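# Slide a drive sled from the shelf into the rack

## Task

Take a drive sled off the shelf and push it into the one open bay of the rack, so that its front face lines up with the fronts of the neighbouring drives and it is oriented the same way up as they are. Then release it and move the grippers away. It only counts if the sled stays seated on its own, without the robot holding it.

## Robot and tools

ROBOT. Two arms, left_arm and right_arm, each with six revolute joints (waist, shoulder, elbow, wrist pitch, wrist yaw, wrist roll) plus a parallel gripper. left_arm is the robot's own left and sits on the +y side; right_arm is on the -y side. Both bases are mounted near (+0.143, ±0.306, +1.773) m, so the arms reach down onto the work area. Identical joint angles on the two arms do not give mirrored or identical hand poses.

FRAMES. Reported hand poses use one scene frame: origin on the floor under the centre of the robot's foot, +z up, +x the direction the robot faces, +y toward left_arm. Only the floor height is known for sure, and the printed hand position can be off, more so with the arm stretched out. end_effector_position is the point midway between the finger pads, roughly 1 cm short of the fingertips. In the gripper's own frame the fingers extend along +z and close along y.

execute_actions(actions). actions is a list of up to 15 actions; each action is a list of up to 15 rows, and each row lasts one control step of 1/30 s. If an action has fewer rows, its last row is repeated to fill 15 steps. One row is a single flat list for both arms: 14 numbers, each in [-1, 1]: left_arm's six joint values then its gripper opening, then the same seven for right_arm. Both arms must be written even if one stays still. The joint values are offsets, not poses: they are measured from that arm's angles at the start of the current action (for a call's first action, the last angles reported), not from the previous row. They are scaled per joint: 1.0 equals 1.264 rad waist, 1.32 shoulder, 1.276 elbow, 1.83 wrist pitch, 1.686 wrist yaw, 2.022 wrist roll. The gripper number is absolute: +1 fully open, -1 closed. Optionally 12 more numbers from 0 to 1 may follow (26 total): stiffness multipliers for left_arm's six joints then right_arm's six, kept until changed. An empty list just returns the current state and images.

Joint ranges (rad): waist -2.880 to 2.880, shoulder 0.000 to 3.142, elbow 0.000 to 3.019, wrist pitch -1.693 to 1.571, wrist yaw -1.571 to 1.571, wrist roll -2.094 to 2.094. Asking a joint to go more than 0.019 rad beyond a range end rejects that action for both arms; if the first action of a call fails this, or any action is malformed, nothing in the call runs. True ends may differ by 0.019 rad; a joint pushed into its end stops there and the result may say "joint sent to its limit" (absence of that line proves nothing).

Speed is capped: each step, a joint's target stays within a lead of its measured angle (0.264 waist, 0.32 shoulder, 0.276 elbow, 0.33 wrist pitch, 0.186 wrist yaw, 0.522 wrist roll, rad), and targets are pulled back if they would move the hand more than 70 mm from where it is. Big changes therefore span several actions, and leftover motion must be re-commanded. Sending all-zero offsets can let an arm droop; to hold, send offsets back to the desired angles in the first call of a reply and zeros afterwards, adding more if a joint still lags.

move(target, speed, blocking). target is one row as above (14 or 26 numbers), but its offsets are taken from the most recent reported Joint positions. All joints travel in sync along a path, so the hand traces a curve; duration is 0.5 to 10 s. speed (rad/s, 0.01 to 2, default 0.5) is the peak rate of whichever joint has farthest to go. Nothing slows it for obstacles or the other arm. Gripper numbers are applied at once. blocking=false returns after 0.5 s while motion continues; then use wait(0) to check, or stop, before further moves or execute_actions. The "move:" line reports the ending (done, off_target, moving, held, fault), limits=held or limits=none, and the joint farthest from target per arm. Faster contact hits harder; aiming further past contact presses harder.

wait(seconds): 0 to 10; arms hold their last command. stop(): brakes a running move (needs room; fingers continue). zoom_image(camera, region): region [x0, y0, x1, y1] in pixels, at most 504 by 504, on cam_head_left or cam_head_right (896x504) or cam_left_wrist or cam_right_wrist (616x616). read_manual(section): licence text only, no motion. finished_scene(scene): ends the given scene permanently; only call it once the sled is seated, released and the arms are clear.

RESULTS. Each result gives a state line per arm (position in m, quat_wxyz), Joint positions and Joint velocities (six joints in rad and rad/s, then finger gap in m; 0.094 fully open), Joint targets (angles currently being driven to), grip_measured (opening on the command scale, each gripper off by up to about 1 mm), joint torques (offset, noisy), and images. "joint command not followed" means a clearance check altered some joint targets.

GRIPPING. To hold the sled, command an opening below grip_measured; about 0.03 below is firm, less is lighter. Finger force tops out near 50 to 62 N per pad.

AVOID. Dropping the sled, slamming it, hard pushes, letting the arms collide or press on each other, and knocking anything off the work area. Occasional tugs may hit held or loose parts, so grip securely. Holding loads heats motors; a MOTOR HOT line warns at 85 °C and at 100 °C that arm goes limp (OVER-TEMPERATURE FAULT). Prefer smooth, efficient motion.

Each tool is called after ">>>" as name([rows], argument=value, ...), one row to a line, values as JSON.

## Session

>>> execute_actions(actions=[])

Scene clock: 0.00 s.
left_arm: end_effector_position=(+0.6799, +0.0174, +1.3992) grip_measured=+0.241 end_effector_quat_wxyz=(-0.012, -0.337, +0.940, -0.049) | right_arm: end_effector_position=(+0.6317, -0.1439, +1.2887) grip_measured=+1.000 end_effector_quat_wxyz=(+0.171, -0.245, +0.953, -0.055)
Joint positions: left_arm=[ 0.514  1.387  1.183  0.067 -0.953 -0.531  0.058] | right_arm=[ 2.246  1.448  0.916  0.877  0.568 -0.979  0.094]
Joint velocities: left_arm=[-0.005  0.005  0.002  0.007 -0.007 -0.051 -0.   ] | right_arm=[0.005 0.005 0.002 0.002 0.022 0.022 0.   ]
Joint torques (N m, as the arm reports them, + toward a larger angle): no reading
Joint targets: left_arm=[0.509 1.383 1.182 0.068 -0.953 -0.531] | right_arm=[2.250 1.443 0.909 0.880 0.568 -0.979]
Joint stiffness scale: left_arm=[1. 1. 1. 1. 1. 1.] | right_arm=[1. 1. 1. 1. 1. 1.]

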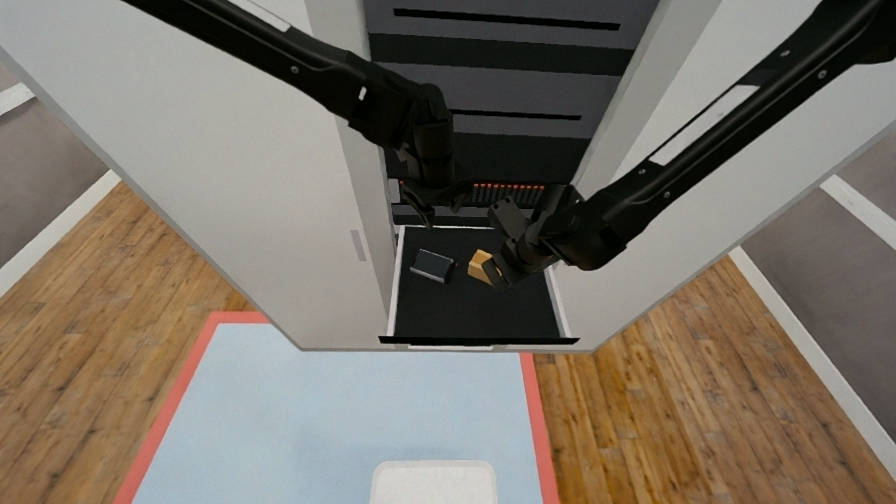

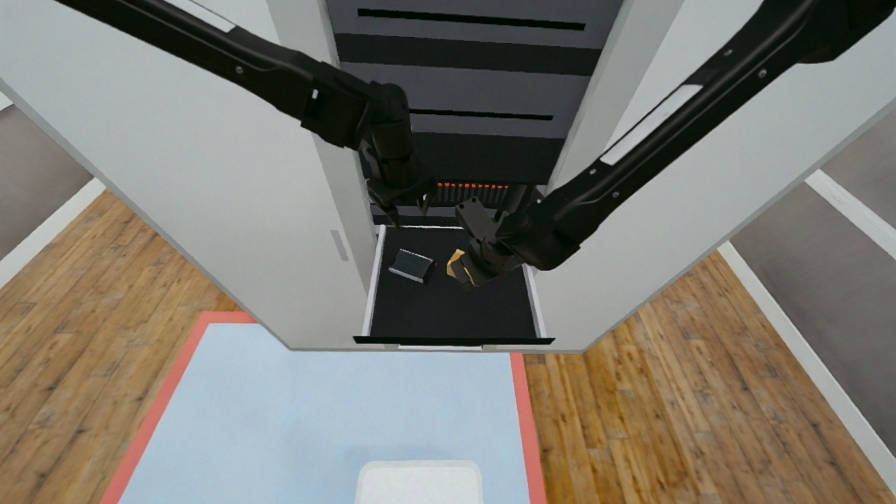

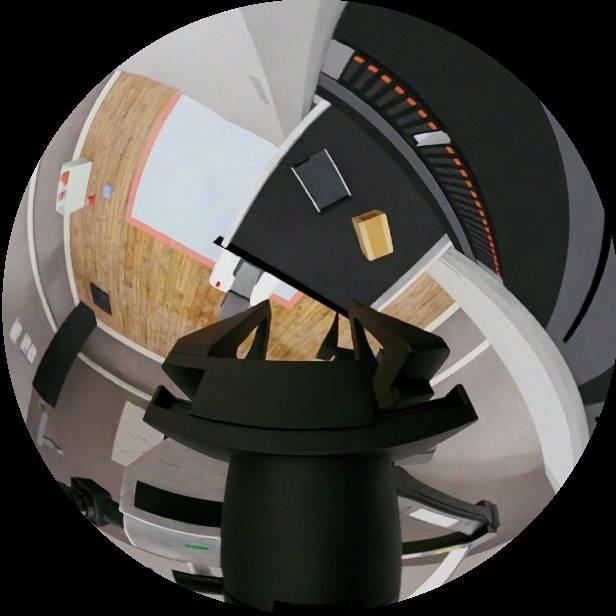

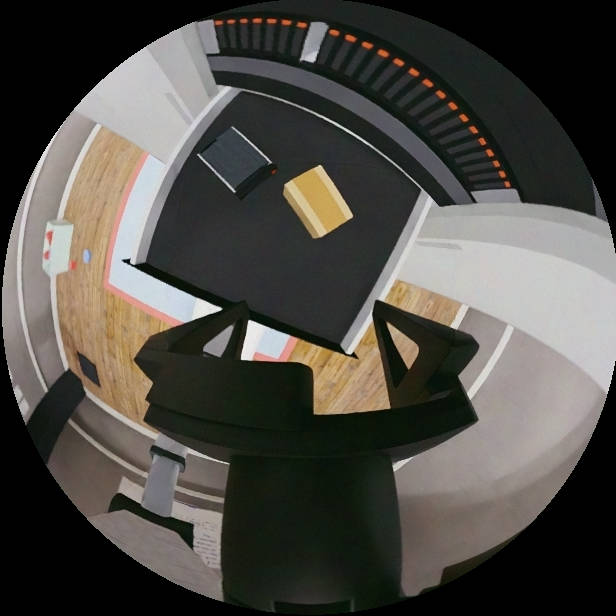

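>>> move(target=[0.26,0.352,0.592,-0.14,0.13,-0.222,1,-0.55,-0.5,-0.35,0,0,0,1])

Scene clock: 10.67 s.
left_arm: end_effector_position=(+0.7724, +0.0398, +1.1554) grip_measured=+1.000 end_effector_quat_wxyz=(-0.001, -0.557, +0.831, +0.004) | right_arm: end_effector_position=(+0.5651, -0.5288, +1.4486) grip_measured=+1.000 end_effector_quat_wxyz=(+0.076, -0.236, +0.884, -0.396)
Joint positions: left_arm=[ 0.84   1.838  1.928 -0.179 -0.736 -0.965  0.094] | right_arm=[ 1.552  0.796  0.479  0.877  0.568 -0.979  0.094]
Joint velocities: left_arm=[-0.005 -0.005  0.017  0.002 -0.051 -0.022  0.   ] | right_arm=[ 0.005 -0.005  0.017  0.002 -0.066  0.051  0.   ]
Joint torques (N m, as the arm reports them, + toward a larger angle): left_arm=[-12.43 -13.61   2.53   0.05  -0.03  -0.07] | right_arm=[ -1.64 -14.17  -1.99   0.93   0.2    0.15]
Joint targets: left_arm=[0.843 1.852 1.938 -0.189 -0.734 -0.980] | right_arm=[1.551 0.788 0.470 0.877 0.568 -0.979]
Joint stiffness scale: left_arm=[1. 1. 1. 1. 1. 1.] | right_arm=[1. 1. 1. 1. 1. 1.]
move: done; limits=none; left_arm: farthest joint: the wrist roll, 0.014 radians from its target (0.449 radians at the start); right_arm: farthest joint: the elbow, 0.009 radians from its target (0.447 radians at the start)

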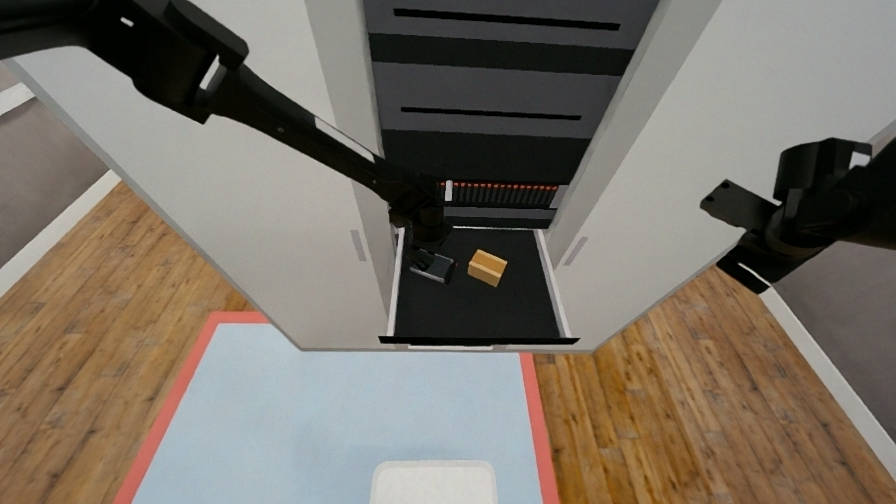

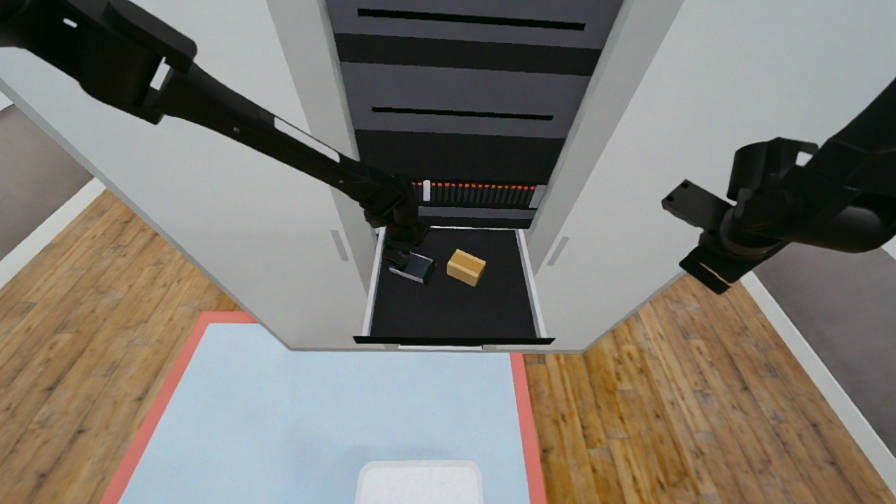

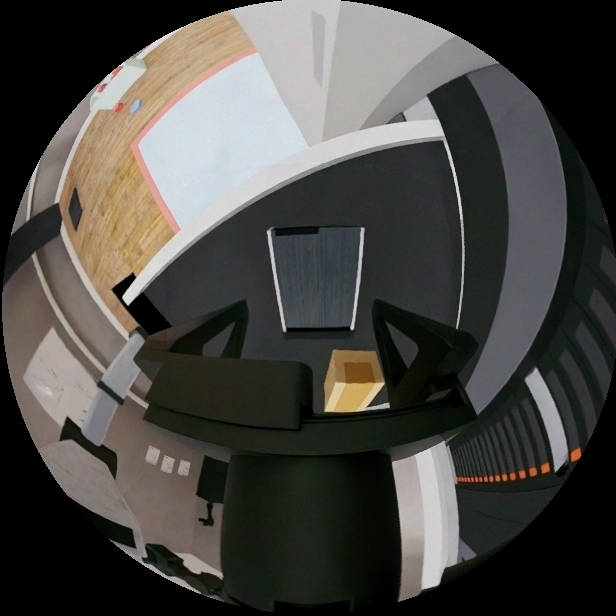

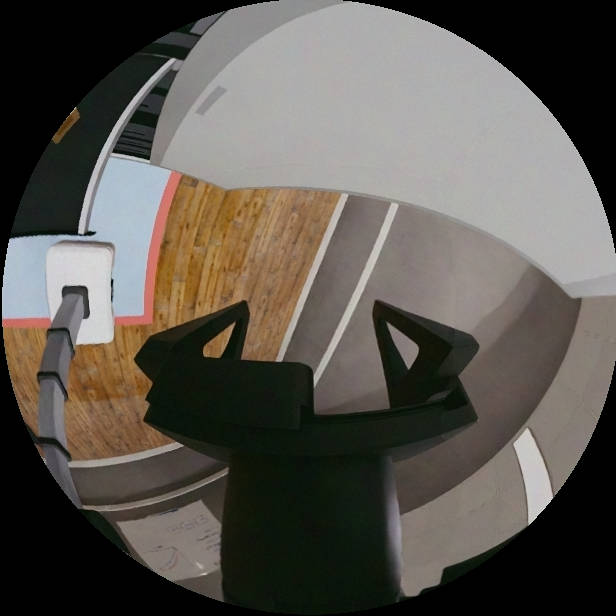

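>>> move(target=[0.038,0.1,0.148,-0.034,0.029,-0.008,1,0,0,0,0,0,0,1], speed=0.15)

>>> move(target=[0,0,0,0,0,0,0.53,0,0,0,0,0,0,1])

>>> move(target=[0,0,0,0,0,0.6,0.53,0,0,0,0,0,0,1])

Scene clock: 15.33 s.
left_arm: end_effector_position=(+0.7822, +0.0345, +1.1144) grip_measured=+1.000 end_effector_quat_wxyz=(-0.000, -0.562, +0.827, -0.003) | right_arm: end_effector_position=(+0.5651, -0.5288, +1.4486) grip_measured=+1.000 end_effector_quat_wxyz=(+0.076, -0.236, +0.884, -0.396)
Joint positions: left_arm=[ 0.875  1.95   2.103 -0.231 -0.689 -0.967  0.094] | right_arm=[ 1.552  0.796  0.479  0.877  0.568 -0.979  0.094]
Joint velocities: left_arm=[ 0.015 -0.015 -0.022  0.002  0.051 -0.066  0.   ] | right_arm=[-0.005  0.005  0.002  0.002 -0.081  0.007  0.   ]
Joint torques (N m, as the arm reports them, + toward a larger angle): left_arm=[-10.46 -13.06   3.39   0.04  -0.02  -0.12] | right_arm=[ -1.62 -13.53  -1.16   0.91   0.21   0.14]
Joint targets: left_arm=[0.888 1.970 2.117 -0.242 -0.687 -0.981] | right_arm=[1.552 0.796 0.479 0.877 0.568 -0.979]
Joint stiffness scale: left_arm=[1. 1. 1. 1. 1. 1.] | right_arm=[1. 1. 1. 1. 1. 1.]
move: done; limits=none; left_arm: farthest joint: the shoulder, 0.020 radians from its target (0.132 radians at the start); right_arm: farthest joint: the waist, 0.000 radians from its target (0.000 radians at the start)

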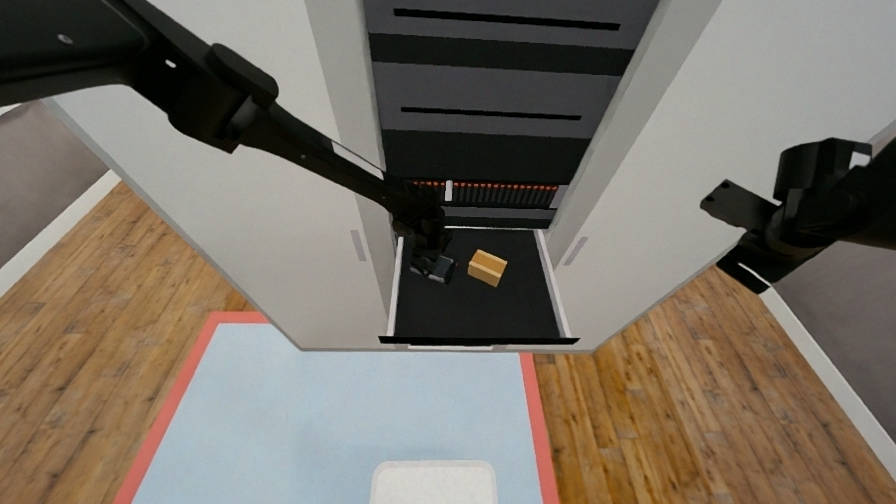

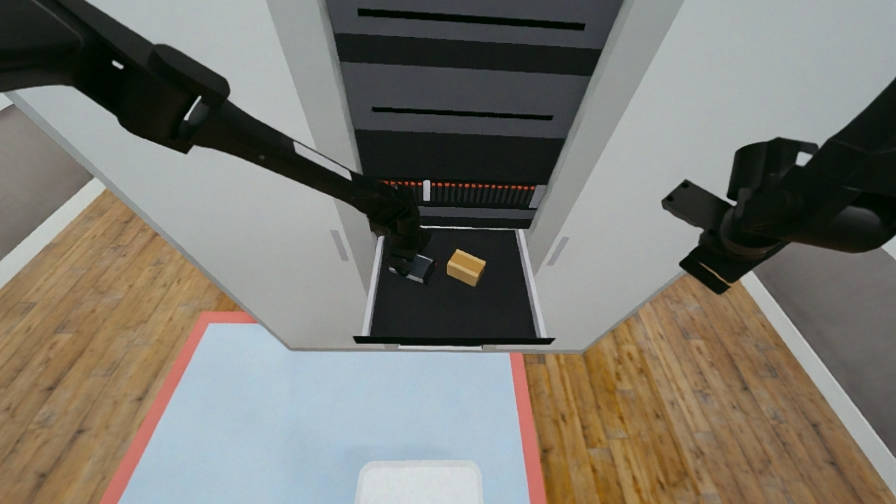

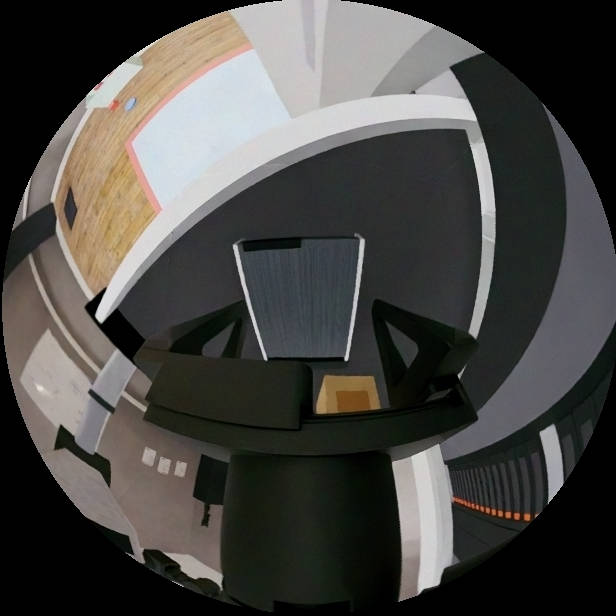

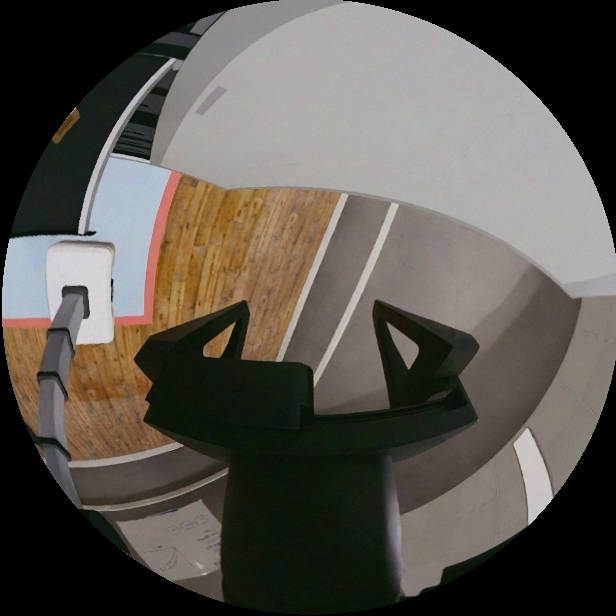

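Scene clock: 15.83 s.
left_arm: end_effector_position=(+0.7822, +0.0346, +1.1144) grip_measured=+0.557 end_effector_quat_wxyz=(+0.000, -0.562, +0.827, -0.003) | right_arm: end_effector_position=(+0.5651, -0.5288, +1.4486) grip_measured=+1.000 end_effector_quat_wxyz=(+0.076, -0.236, +0.884, -0.396)
Joint positions: left_arm=[ 0.875  1.95   2.103 -0.231 -0.689 -0.967  0.073] | right_arm=[ 1.552  0.796  0.479  0.877  0.568 -0.979  0.094]
Joint velocities: left_arm=[-0.024 -0.005  0.007  0.002 -0.022 -0.051 -0.001] | right_arm=[ 0.015  0.015  0.007 -0.017 -0.007 -0.051  0.   ]
Joint torques (N m, as the arm reports them, + toward a larger angle): left_arm=[-11.27 -15.15   1.98   0.46  -0.09   0.04] | right_arm=[ -1.44 -13.31  -1.15   0.9    0.2    0.15]
Joint targets: left_arm=[0.875 1.950 2.103 -0.231 -0.689 -0.967] | right_arm=[1.552 0.796 0.479 0.877 0.568 -0.979]
Joint stiffness scale: left_arm=[1. 1. 1. 1. 1. 1.] | right_arm=[1. 1. 1. 1. 1. 1.]
move: done; limits=none; left_arm: farthest joint: the waist, 0.000 radians from its target (0.000 radians at the start); right_arm: farthest joint: the waist, 0.000 radians from its target (0.000 radians at the start)

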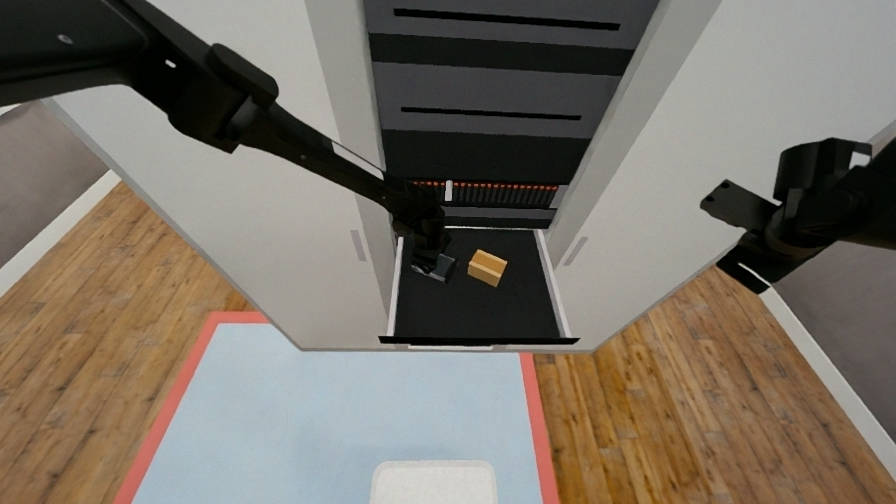

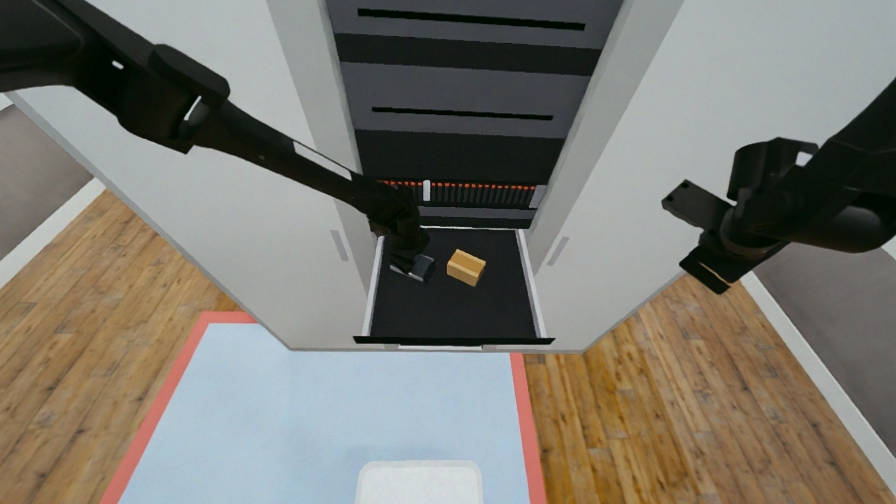

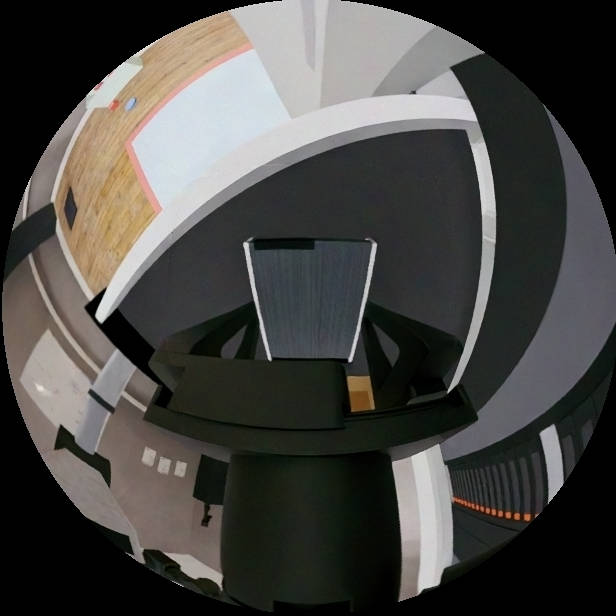

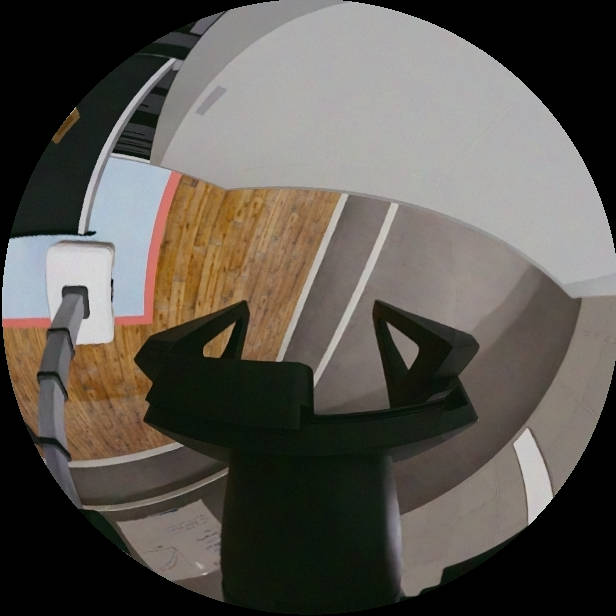

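Scene clock: 19.03 s.
left_arm: end_effector_position=(+0.7821, +0.0352, +1.1144) grip_measured=+0.557 end_effector_quat_wxyz=(+0.001, -0.001, +1.000, -0.001) | right_arm: end_effector_position=(+0.5651, -0.5288, +1.4486) grip_measured=+1.000 end_effector_quat_wxyz=(+0.076, -0.236, +0.884, -0.396)
Joint positions: left_arm=[ 0.875  1.95   2.103 -0.231 -0.693  0.223  0.073] | right_arm=[ 1.552  0.796  0.479  0.877  0.568 -0.979  0.094]
Joint velocities: left_arm=[ 0.005  0.005 -0.007  0.002  0.007 -0.007 -0.001] | right_arm=[-0.015 -0.024 -0.012  0.002 -0.037 -0.051  0.   ]
Joint torques (N m, as the arm reports them, + toward a larger angle): left_arm=[-11.34 -15.09   1.99   0.47   0.15   0.27] | right_arm=[ -1.39 -13.37  -1.11   0.92   0.21   0.15]
Joint targets: left_arm=[0.875 1.950 2.103 -0.231 -0.689 0.246] | right_arm=[1.552 0.796 0.479 0.877 0.568 -0.979]
Joint stiffness scale: left_arm=[1. 1. 1. 1. 1. 1.] | right_arm=[1. 1. 1. 1. 1. 1.]
move: off_target (left_arm); limits=none; left_arm: farthest joint: the wrist roll, 0.023 radians from its target (1.214 radians at the start); right_arm: farthest joint: the waist, 0.000 radians from its target (0.000 radians at the start)

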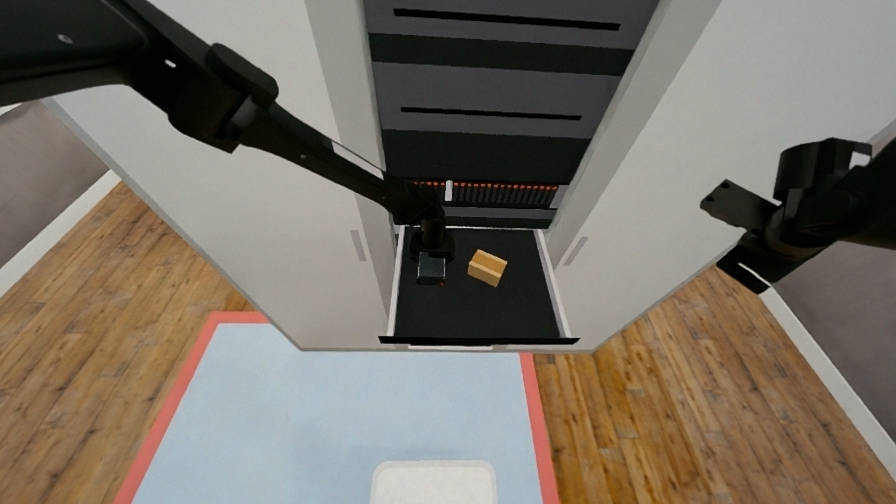

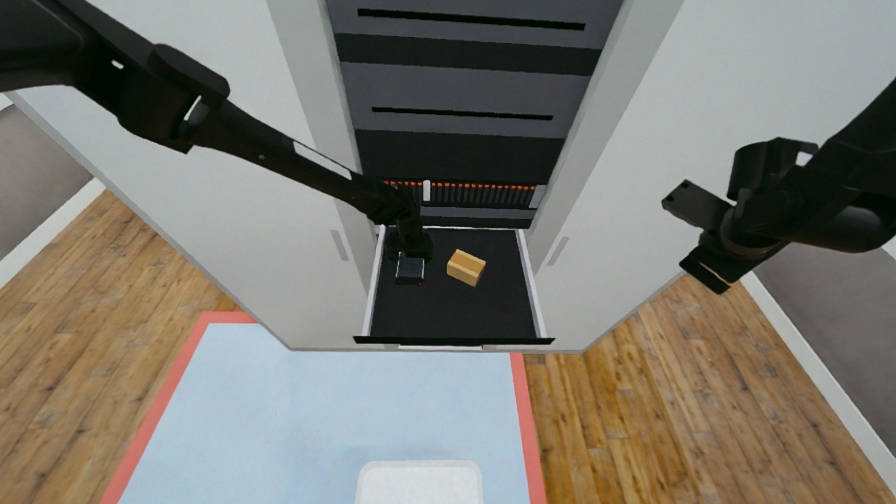

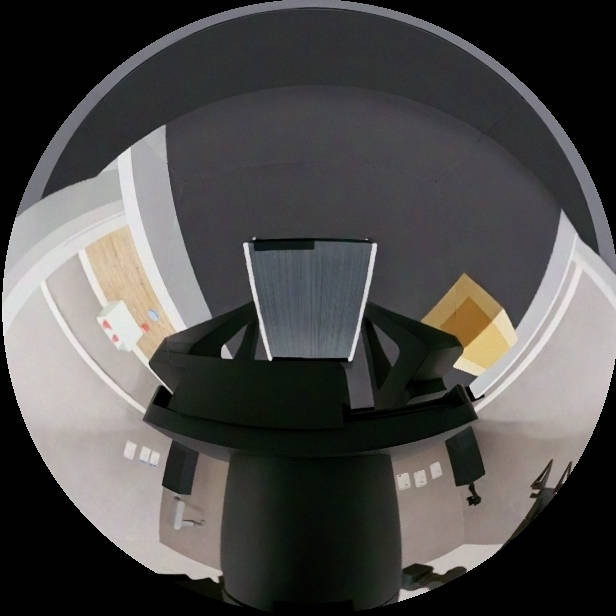

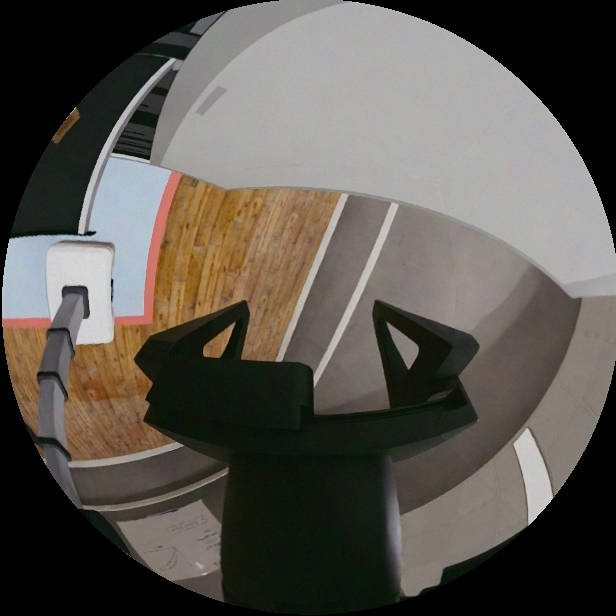

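>>> move(target=[-0.05,-0.13,-0.18,0.04,-0.03,0,1,0,0,0,0,0,0,1], speed=0.25)

>>> move(target=[0.075,0.155,-0.205,0.715,0.26,0.205,1,0,0,0,0,0,0,1], speed=0.7)

Scene clock: 25.00 s.
left_arm: end_effector_position=(+0.7709, +0.0446, +1.1679) grip_measured=+1.000 end_effector_quat_wxyz=(-0.004, +0.005, +1.000, +0.002) | right_arm: end_effector_position=(+0.5651, -0.5288, +1.4486) grip_measured=+1.000 end_effector_quat_wxyz=(+0.076, -0.236, +0.884, -0.396)
Joint positions: left_arm=[ 0.833  1.8    1.877 -0.169 -0.741  0.224  0.094] | right_arm=[ 1.552  0.796  0.479  0.877  0.568 -0.979  0.094]
Joint velocities: left_arm=[-0.005 -0.005  0.002 -0.022  0.007  0.007  0.   ] | right_arm=[ 0.015 -0.005  0.007  0.002 -0.066  0.022  0.   ]
Joint torques (N m, as the arm reports them, + toward a larger angle): left_arm=[-12.37 -16.49   1.1    0.91  -0.07   0.04] | right_arm=[ -1.53 -13.66  -1.15   0.88   0.19   0.15]
Joint targets: left_arm=[0.811 1.778 1.874 -0.158 -0.743 0.223] | right_arm=[1.552 0.796 0.479 0.877 0.568 -0.979]
Joint stiffness scale: left_arm=[1. 1. 1. 1. 1. 1.] | right_arm=[1. 1. 1. 1. 1. 1.]
move: off_target (left_arm); limits=none; left_arm: farthest joint: the shoulder, 0.022 radians from its target (0.172 radians at the start); right_arm: farthest joint: the waist, 0.000 radians from its target (0.000 radians at the start)

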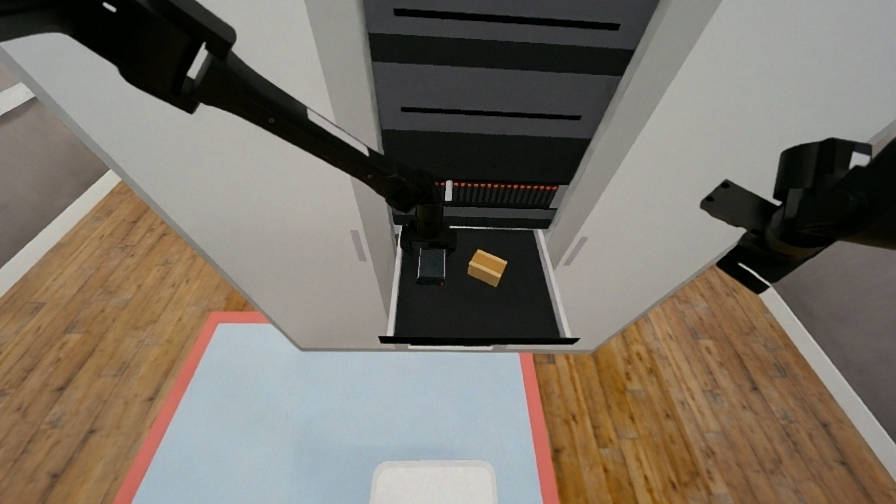

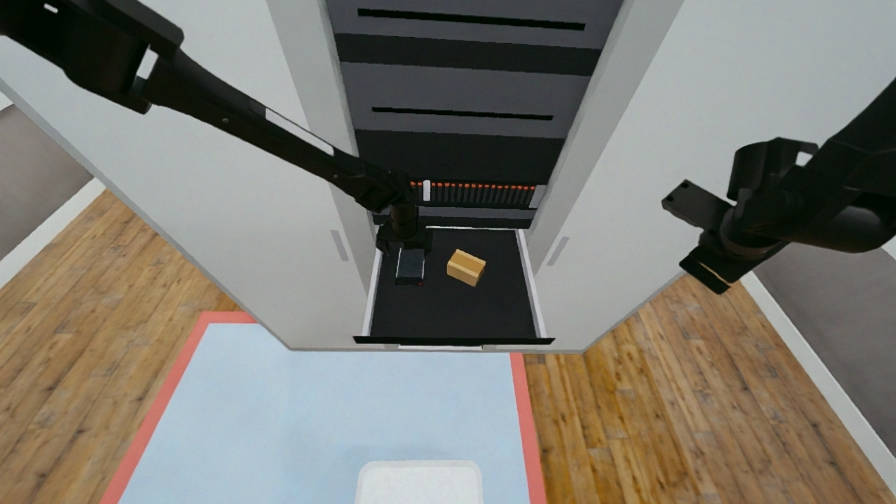

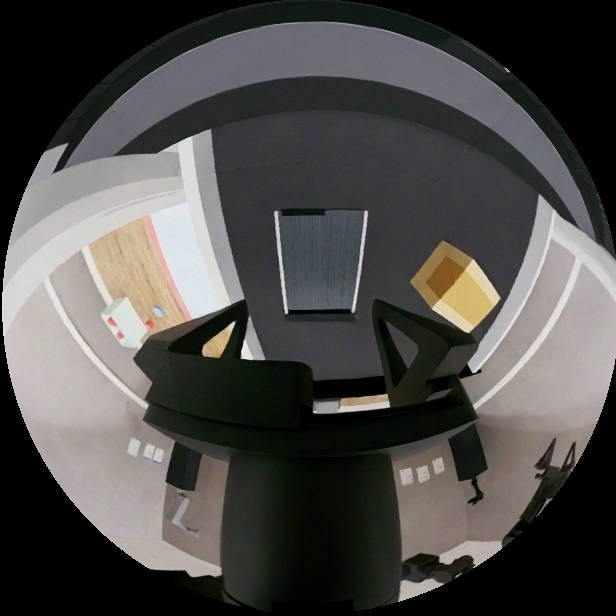

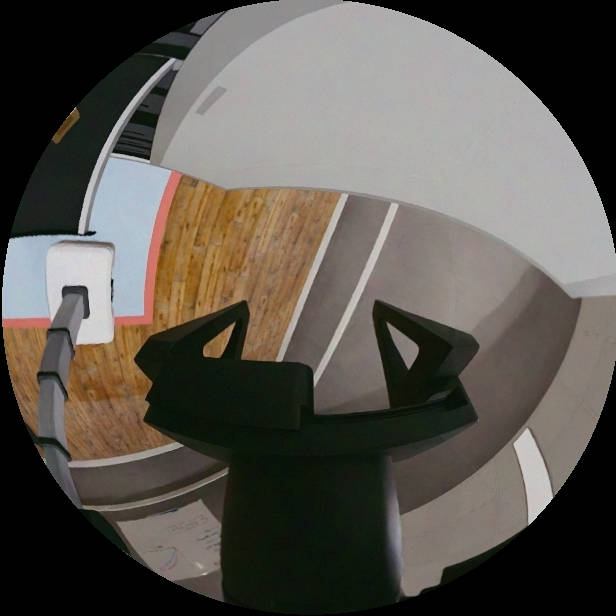

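Scene clock: 27.57 s.
left_arm: end_effector_position=(+0.7513, +0.0330, +1.1623) grip_measured=+1.000 end_effector_quat_wxyz=(+0.391, -0.005, +0.921, +0.003) | right_arm: end_effector_position=(+0.5651, -0.5288, +1.4486) grip_measured=+1.000 end_effector_quat_wxyz=(+0.076, -0.236, +0.884, -0.396)
Joint positions: left_arm=[ 0.915  1.992  1.622  1.121 -0.305  0.624  0.094] | right_arm=[ 1.552  0.796  0.479  0.877  0.568 -0.979  0.094]
Joint velocities: left_arm=[-0.005 -0.005 -0.002  0.012  0.007  0.051  0.   ] | right_arm=[ 0.005  0.005  0.012  0.012 -0.022  0.022  0.   ]
Joint torques (N m, as the arm reports them, + toward a larger angle): left_arm=[ -9.58 -10.85  -1.68   2.3    0.4    0.21] | right_arm=[ -1.46 -13.3   -1.12   0.9    0.2    0.14]
Joint targets: left_arm=[0.928 2.005 1.615 1.140 -0.303 0.638] | right_arm=[1.552 0.796 0.479 0.877 0.568 -0.979]
Joint stiffness scale: left_arm=[1. 1. 1. 1. 1. 1.] | right_arm=[1. 1. 1. 1. 1. 1.]
move: done; limits=none; left_arm: farthest joint: the wrist pitch, 0.019 radians from its target (1.308 radians at the start); right_arm: farthest joint: the waist, 0.000 radians from its target (0.000 radians at the start)

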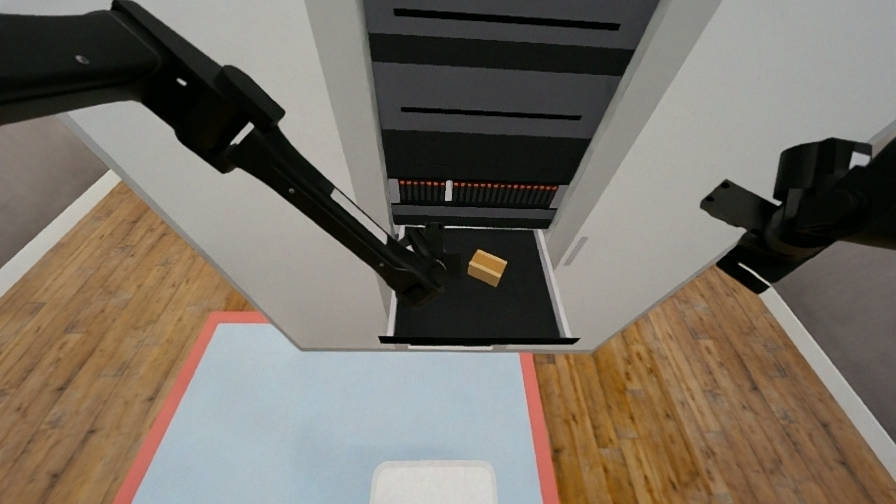

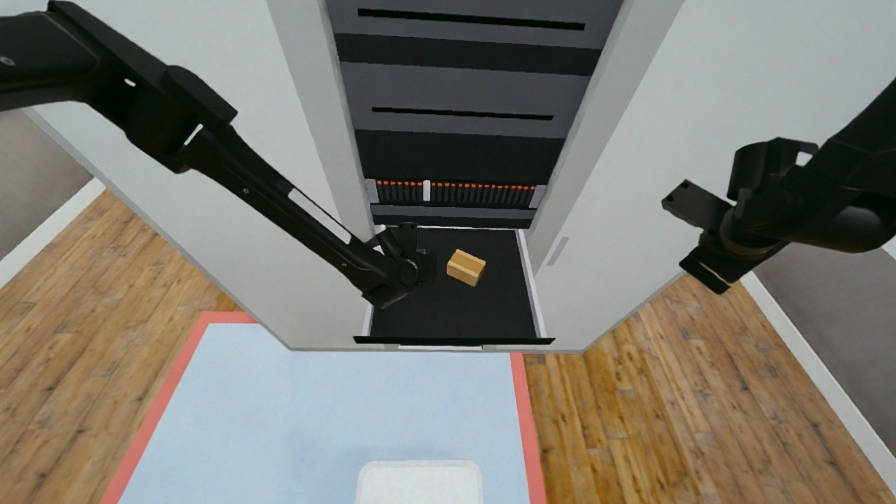

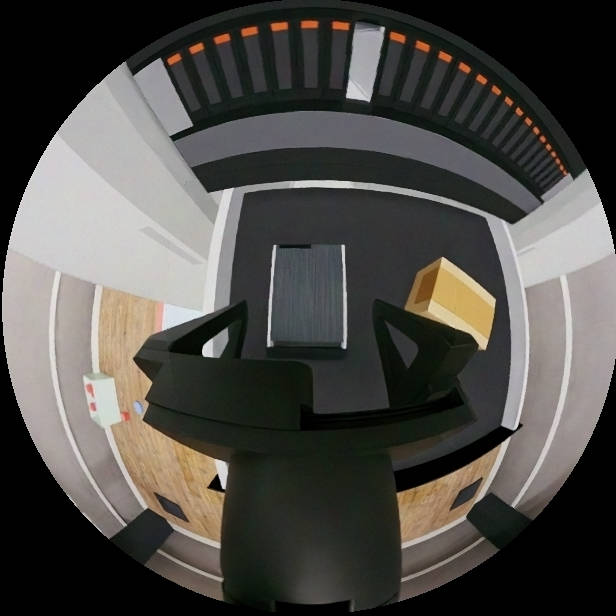

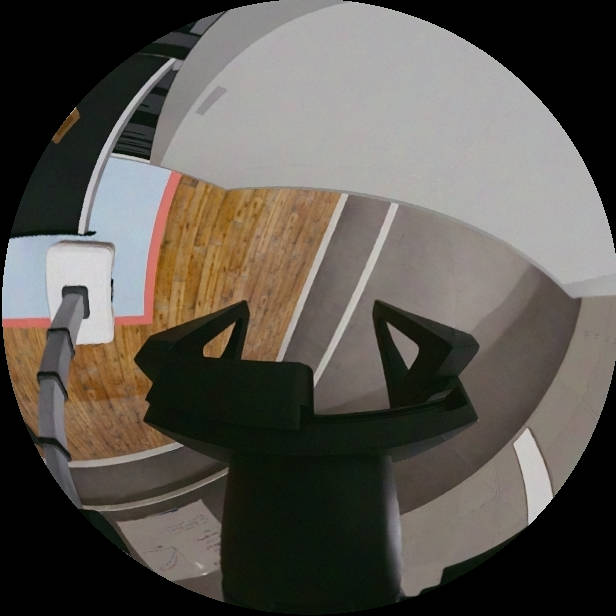

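>>> move(target=[0.054,0.086,0.114,-0.049,0.021,-0.024,1,0,0,0,0,0,0,1], speed=0.12)

>>> move(target=[0,0,0,0,0,0,0.5,0,0,0,0,0,0,1])

Scene clock: 32.47 s.
left_arm: end_effector_position=(+0.7456, +0.0376, +1.1110) grip_measured=+1.000 end_effector_quat_wxyz=(+0.384, -0.002, +0.923, -0.001) | right_arm: end_effector_position=(+0.5651, -0.5288, +1.4486) grip_measured=+1.000 end_effector_quat_wxyz=(+0.076, -0.236, +0.884, -0.396)
Joint positions: left_arm=[ 0.967  2.083  1.761  1.044 -0.268  0.586  0.094] | right_arm=[ 1.552  0.796  0.479  0.877  0.568 -0.979  0.094]
Joint velocities: left_arm=[-0.034 -0.005 -0.017  0.002 -0.051 -0.007  0.   ] | right_arm=[ 0.005  0.005  0.007 -0.002  0.007 -0.022  0.   ]
Joint torques (N m, as the arm reports them, + toward a larger angle): left_arm=[ -9.34 -10.    -0.06   1.08   0.22  -0.05] | right_arm=[ -1.42 -13.39  -1.17   0.9    0.21   0.14]
Joint targets: left_arm=[0.984 2.106 1.767 1.031 -0.270 0.575] | right_arm=[1.552 0.796 0.479 0.877 0.568 -0.979]
Joint stiffness scale: left_arm=[1. 1. 1. 1. 1. 1.] | right_arm=[1. 1. 1. 1. 1. 1.]
move: off_target (left_arm); limits=none; left_arm: farthest joint: the shoulder, 0.023 radians from its target (0.114 radians at the start); right_arm: farthest joint: the waist, 0.000 radians from its target (0.000 radians at the start)

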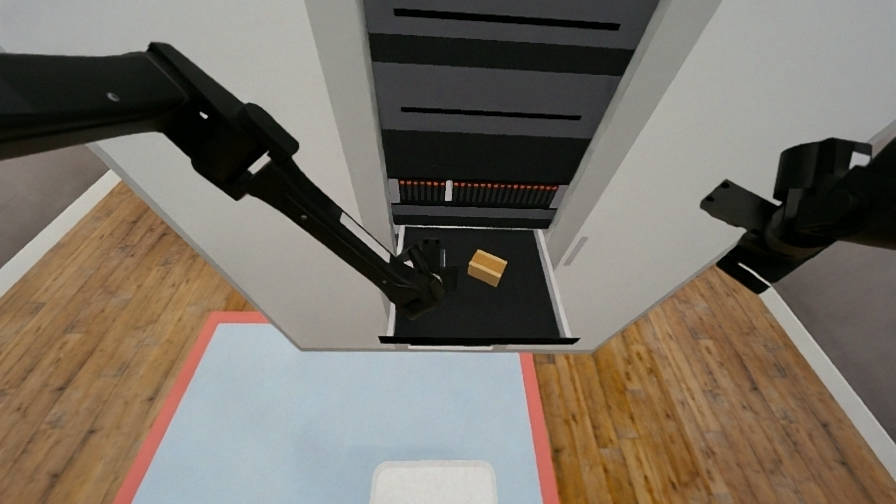

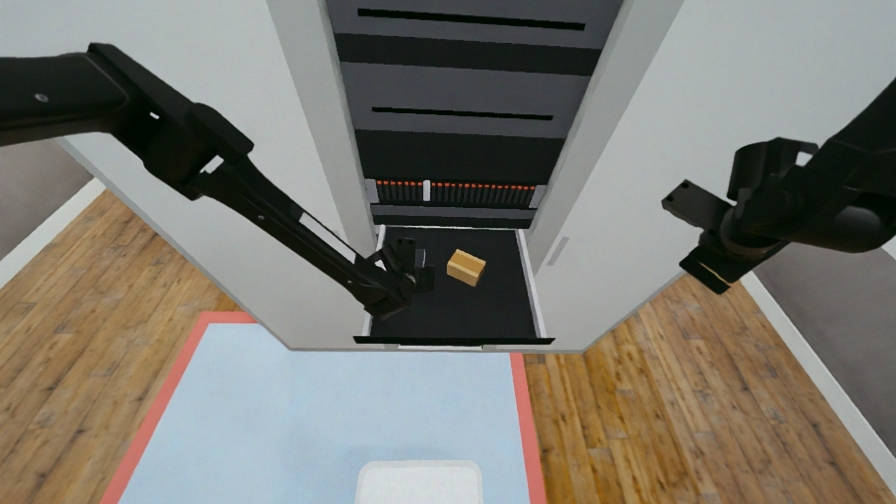

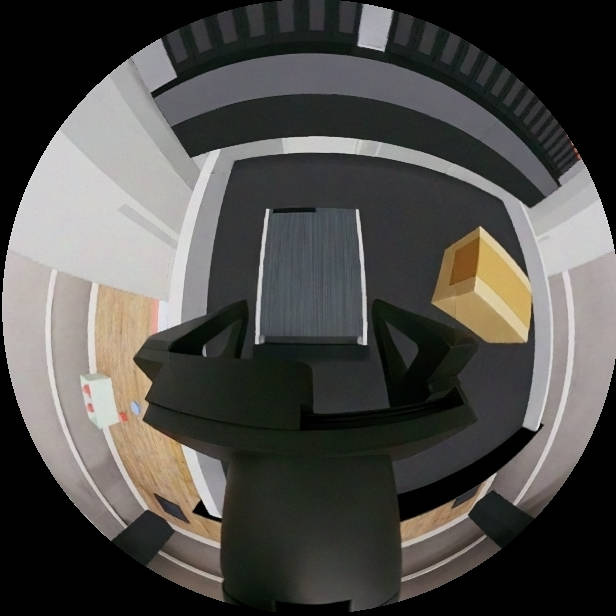

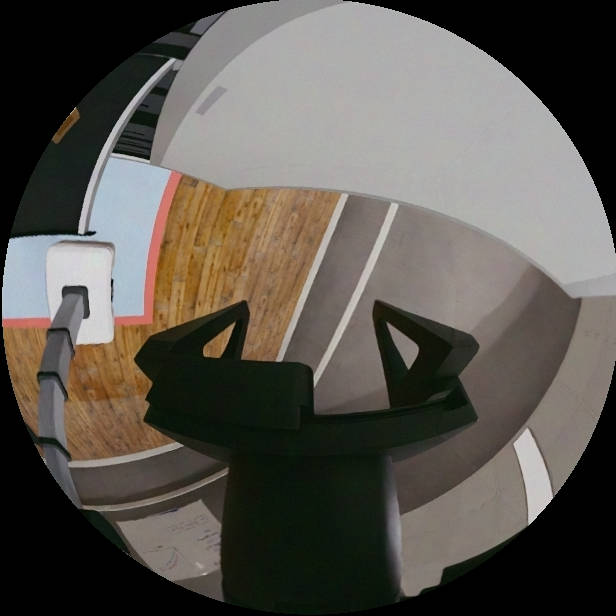

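Scene clock: 32.97 s.
left_arm: end_effector_position=(+0.7456, +0.0375, +1.1111) grip_measured=+0.571 end_effector_quat_wxyz=(+0.384, -0.001, +0.923, -0.001) | right_arm: end_effector_position=(+0.5651, -0.5288, +1.4486) grip_measured=+1.000 end_effector_quat_wxyz=(+0.076, -0.236, +0.884, -0.396)
Joint positions: left_arm=[ 0.967  2.083  1.761  1.044 -0.268  0.586  0.074] | right_arm=[ 1.552  0.796  0.479  0.877  0.568 -0.979  0.094]
Joint velocities: left_arm=[-0.005 -0.005 -0.002 -0.002 -0.125 -0.007  0.001] | right_arm=[-0.015 -0.005 -0.002  0.002  0.007 -0.051  0.   ]
Joint torques (N m, as the arm reports them, + toward a larger angle): left_arm=[-10.52 -11.88  -0.7    1.58   0.23   0.03] | right_arm=[ -1.7  -13.42  -1.16   0.91   0.22   0.14]
Joint targets: left_arm=[0.967 2.083 1.761 1.044 -0.269 0.586] | right_arm=[1.552 0.796 0.479 0.877 0.568 -0.979]
Joint stiffness scale: left_arm=[1. 1. 1. 1. 1. 1.] | right_arm=[1. 1. 1. 1. 1. 1.]
move: done; limits=none; left_arm: farthest joint: the waist, 0.000 radians from its target (0.000 radians at the start); right_arm: farthest joint: the waist, 0.000 radians from its target (0.000 radians at the start)

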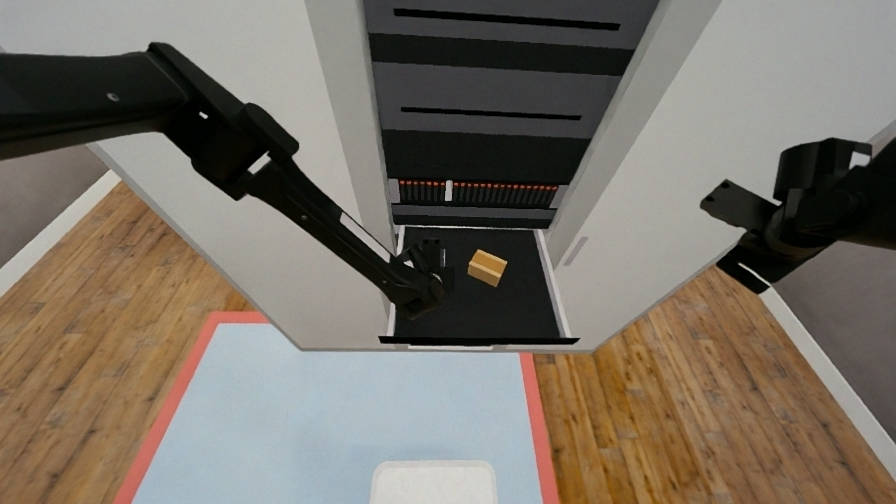

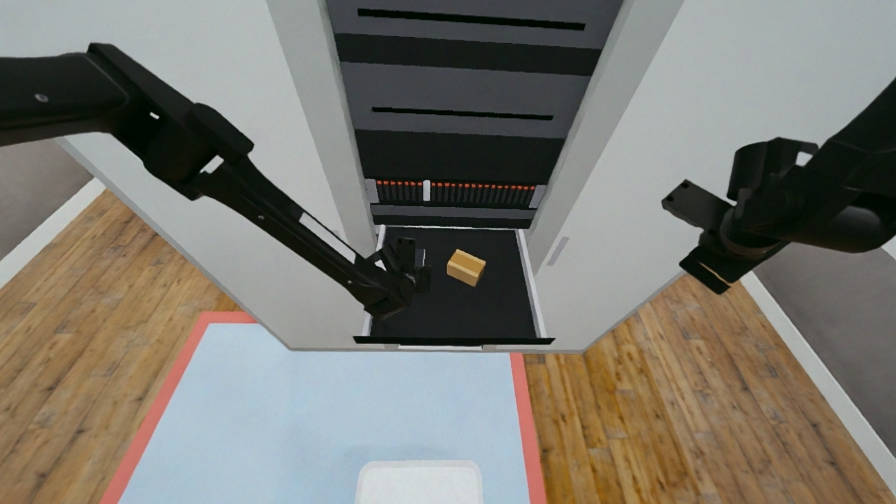

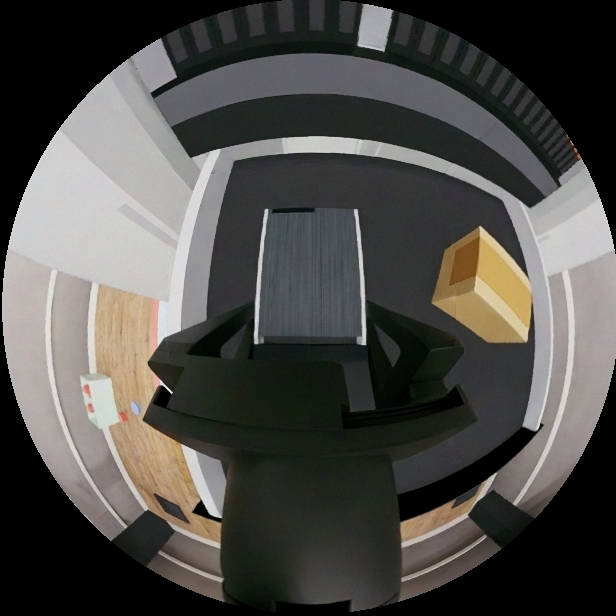

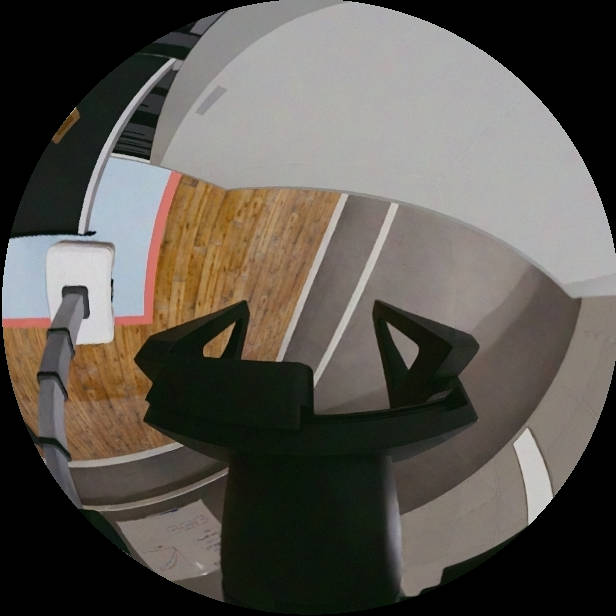

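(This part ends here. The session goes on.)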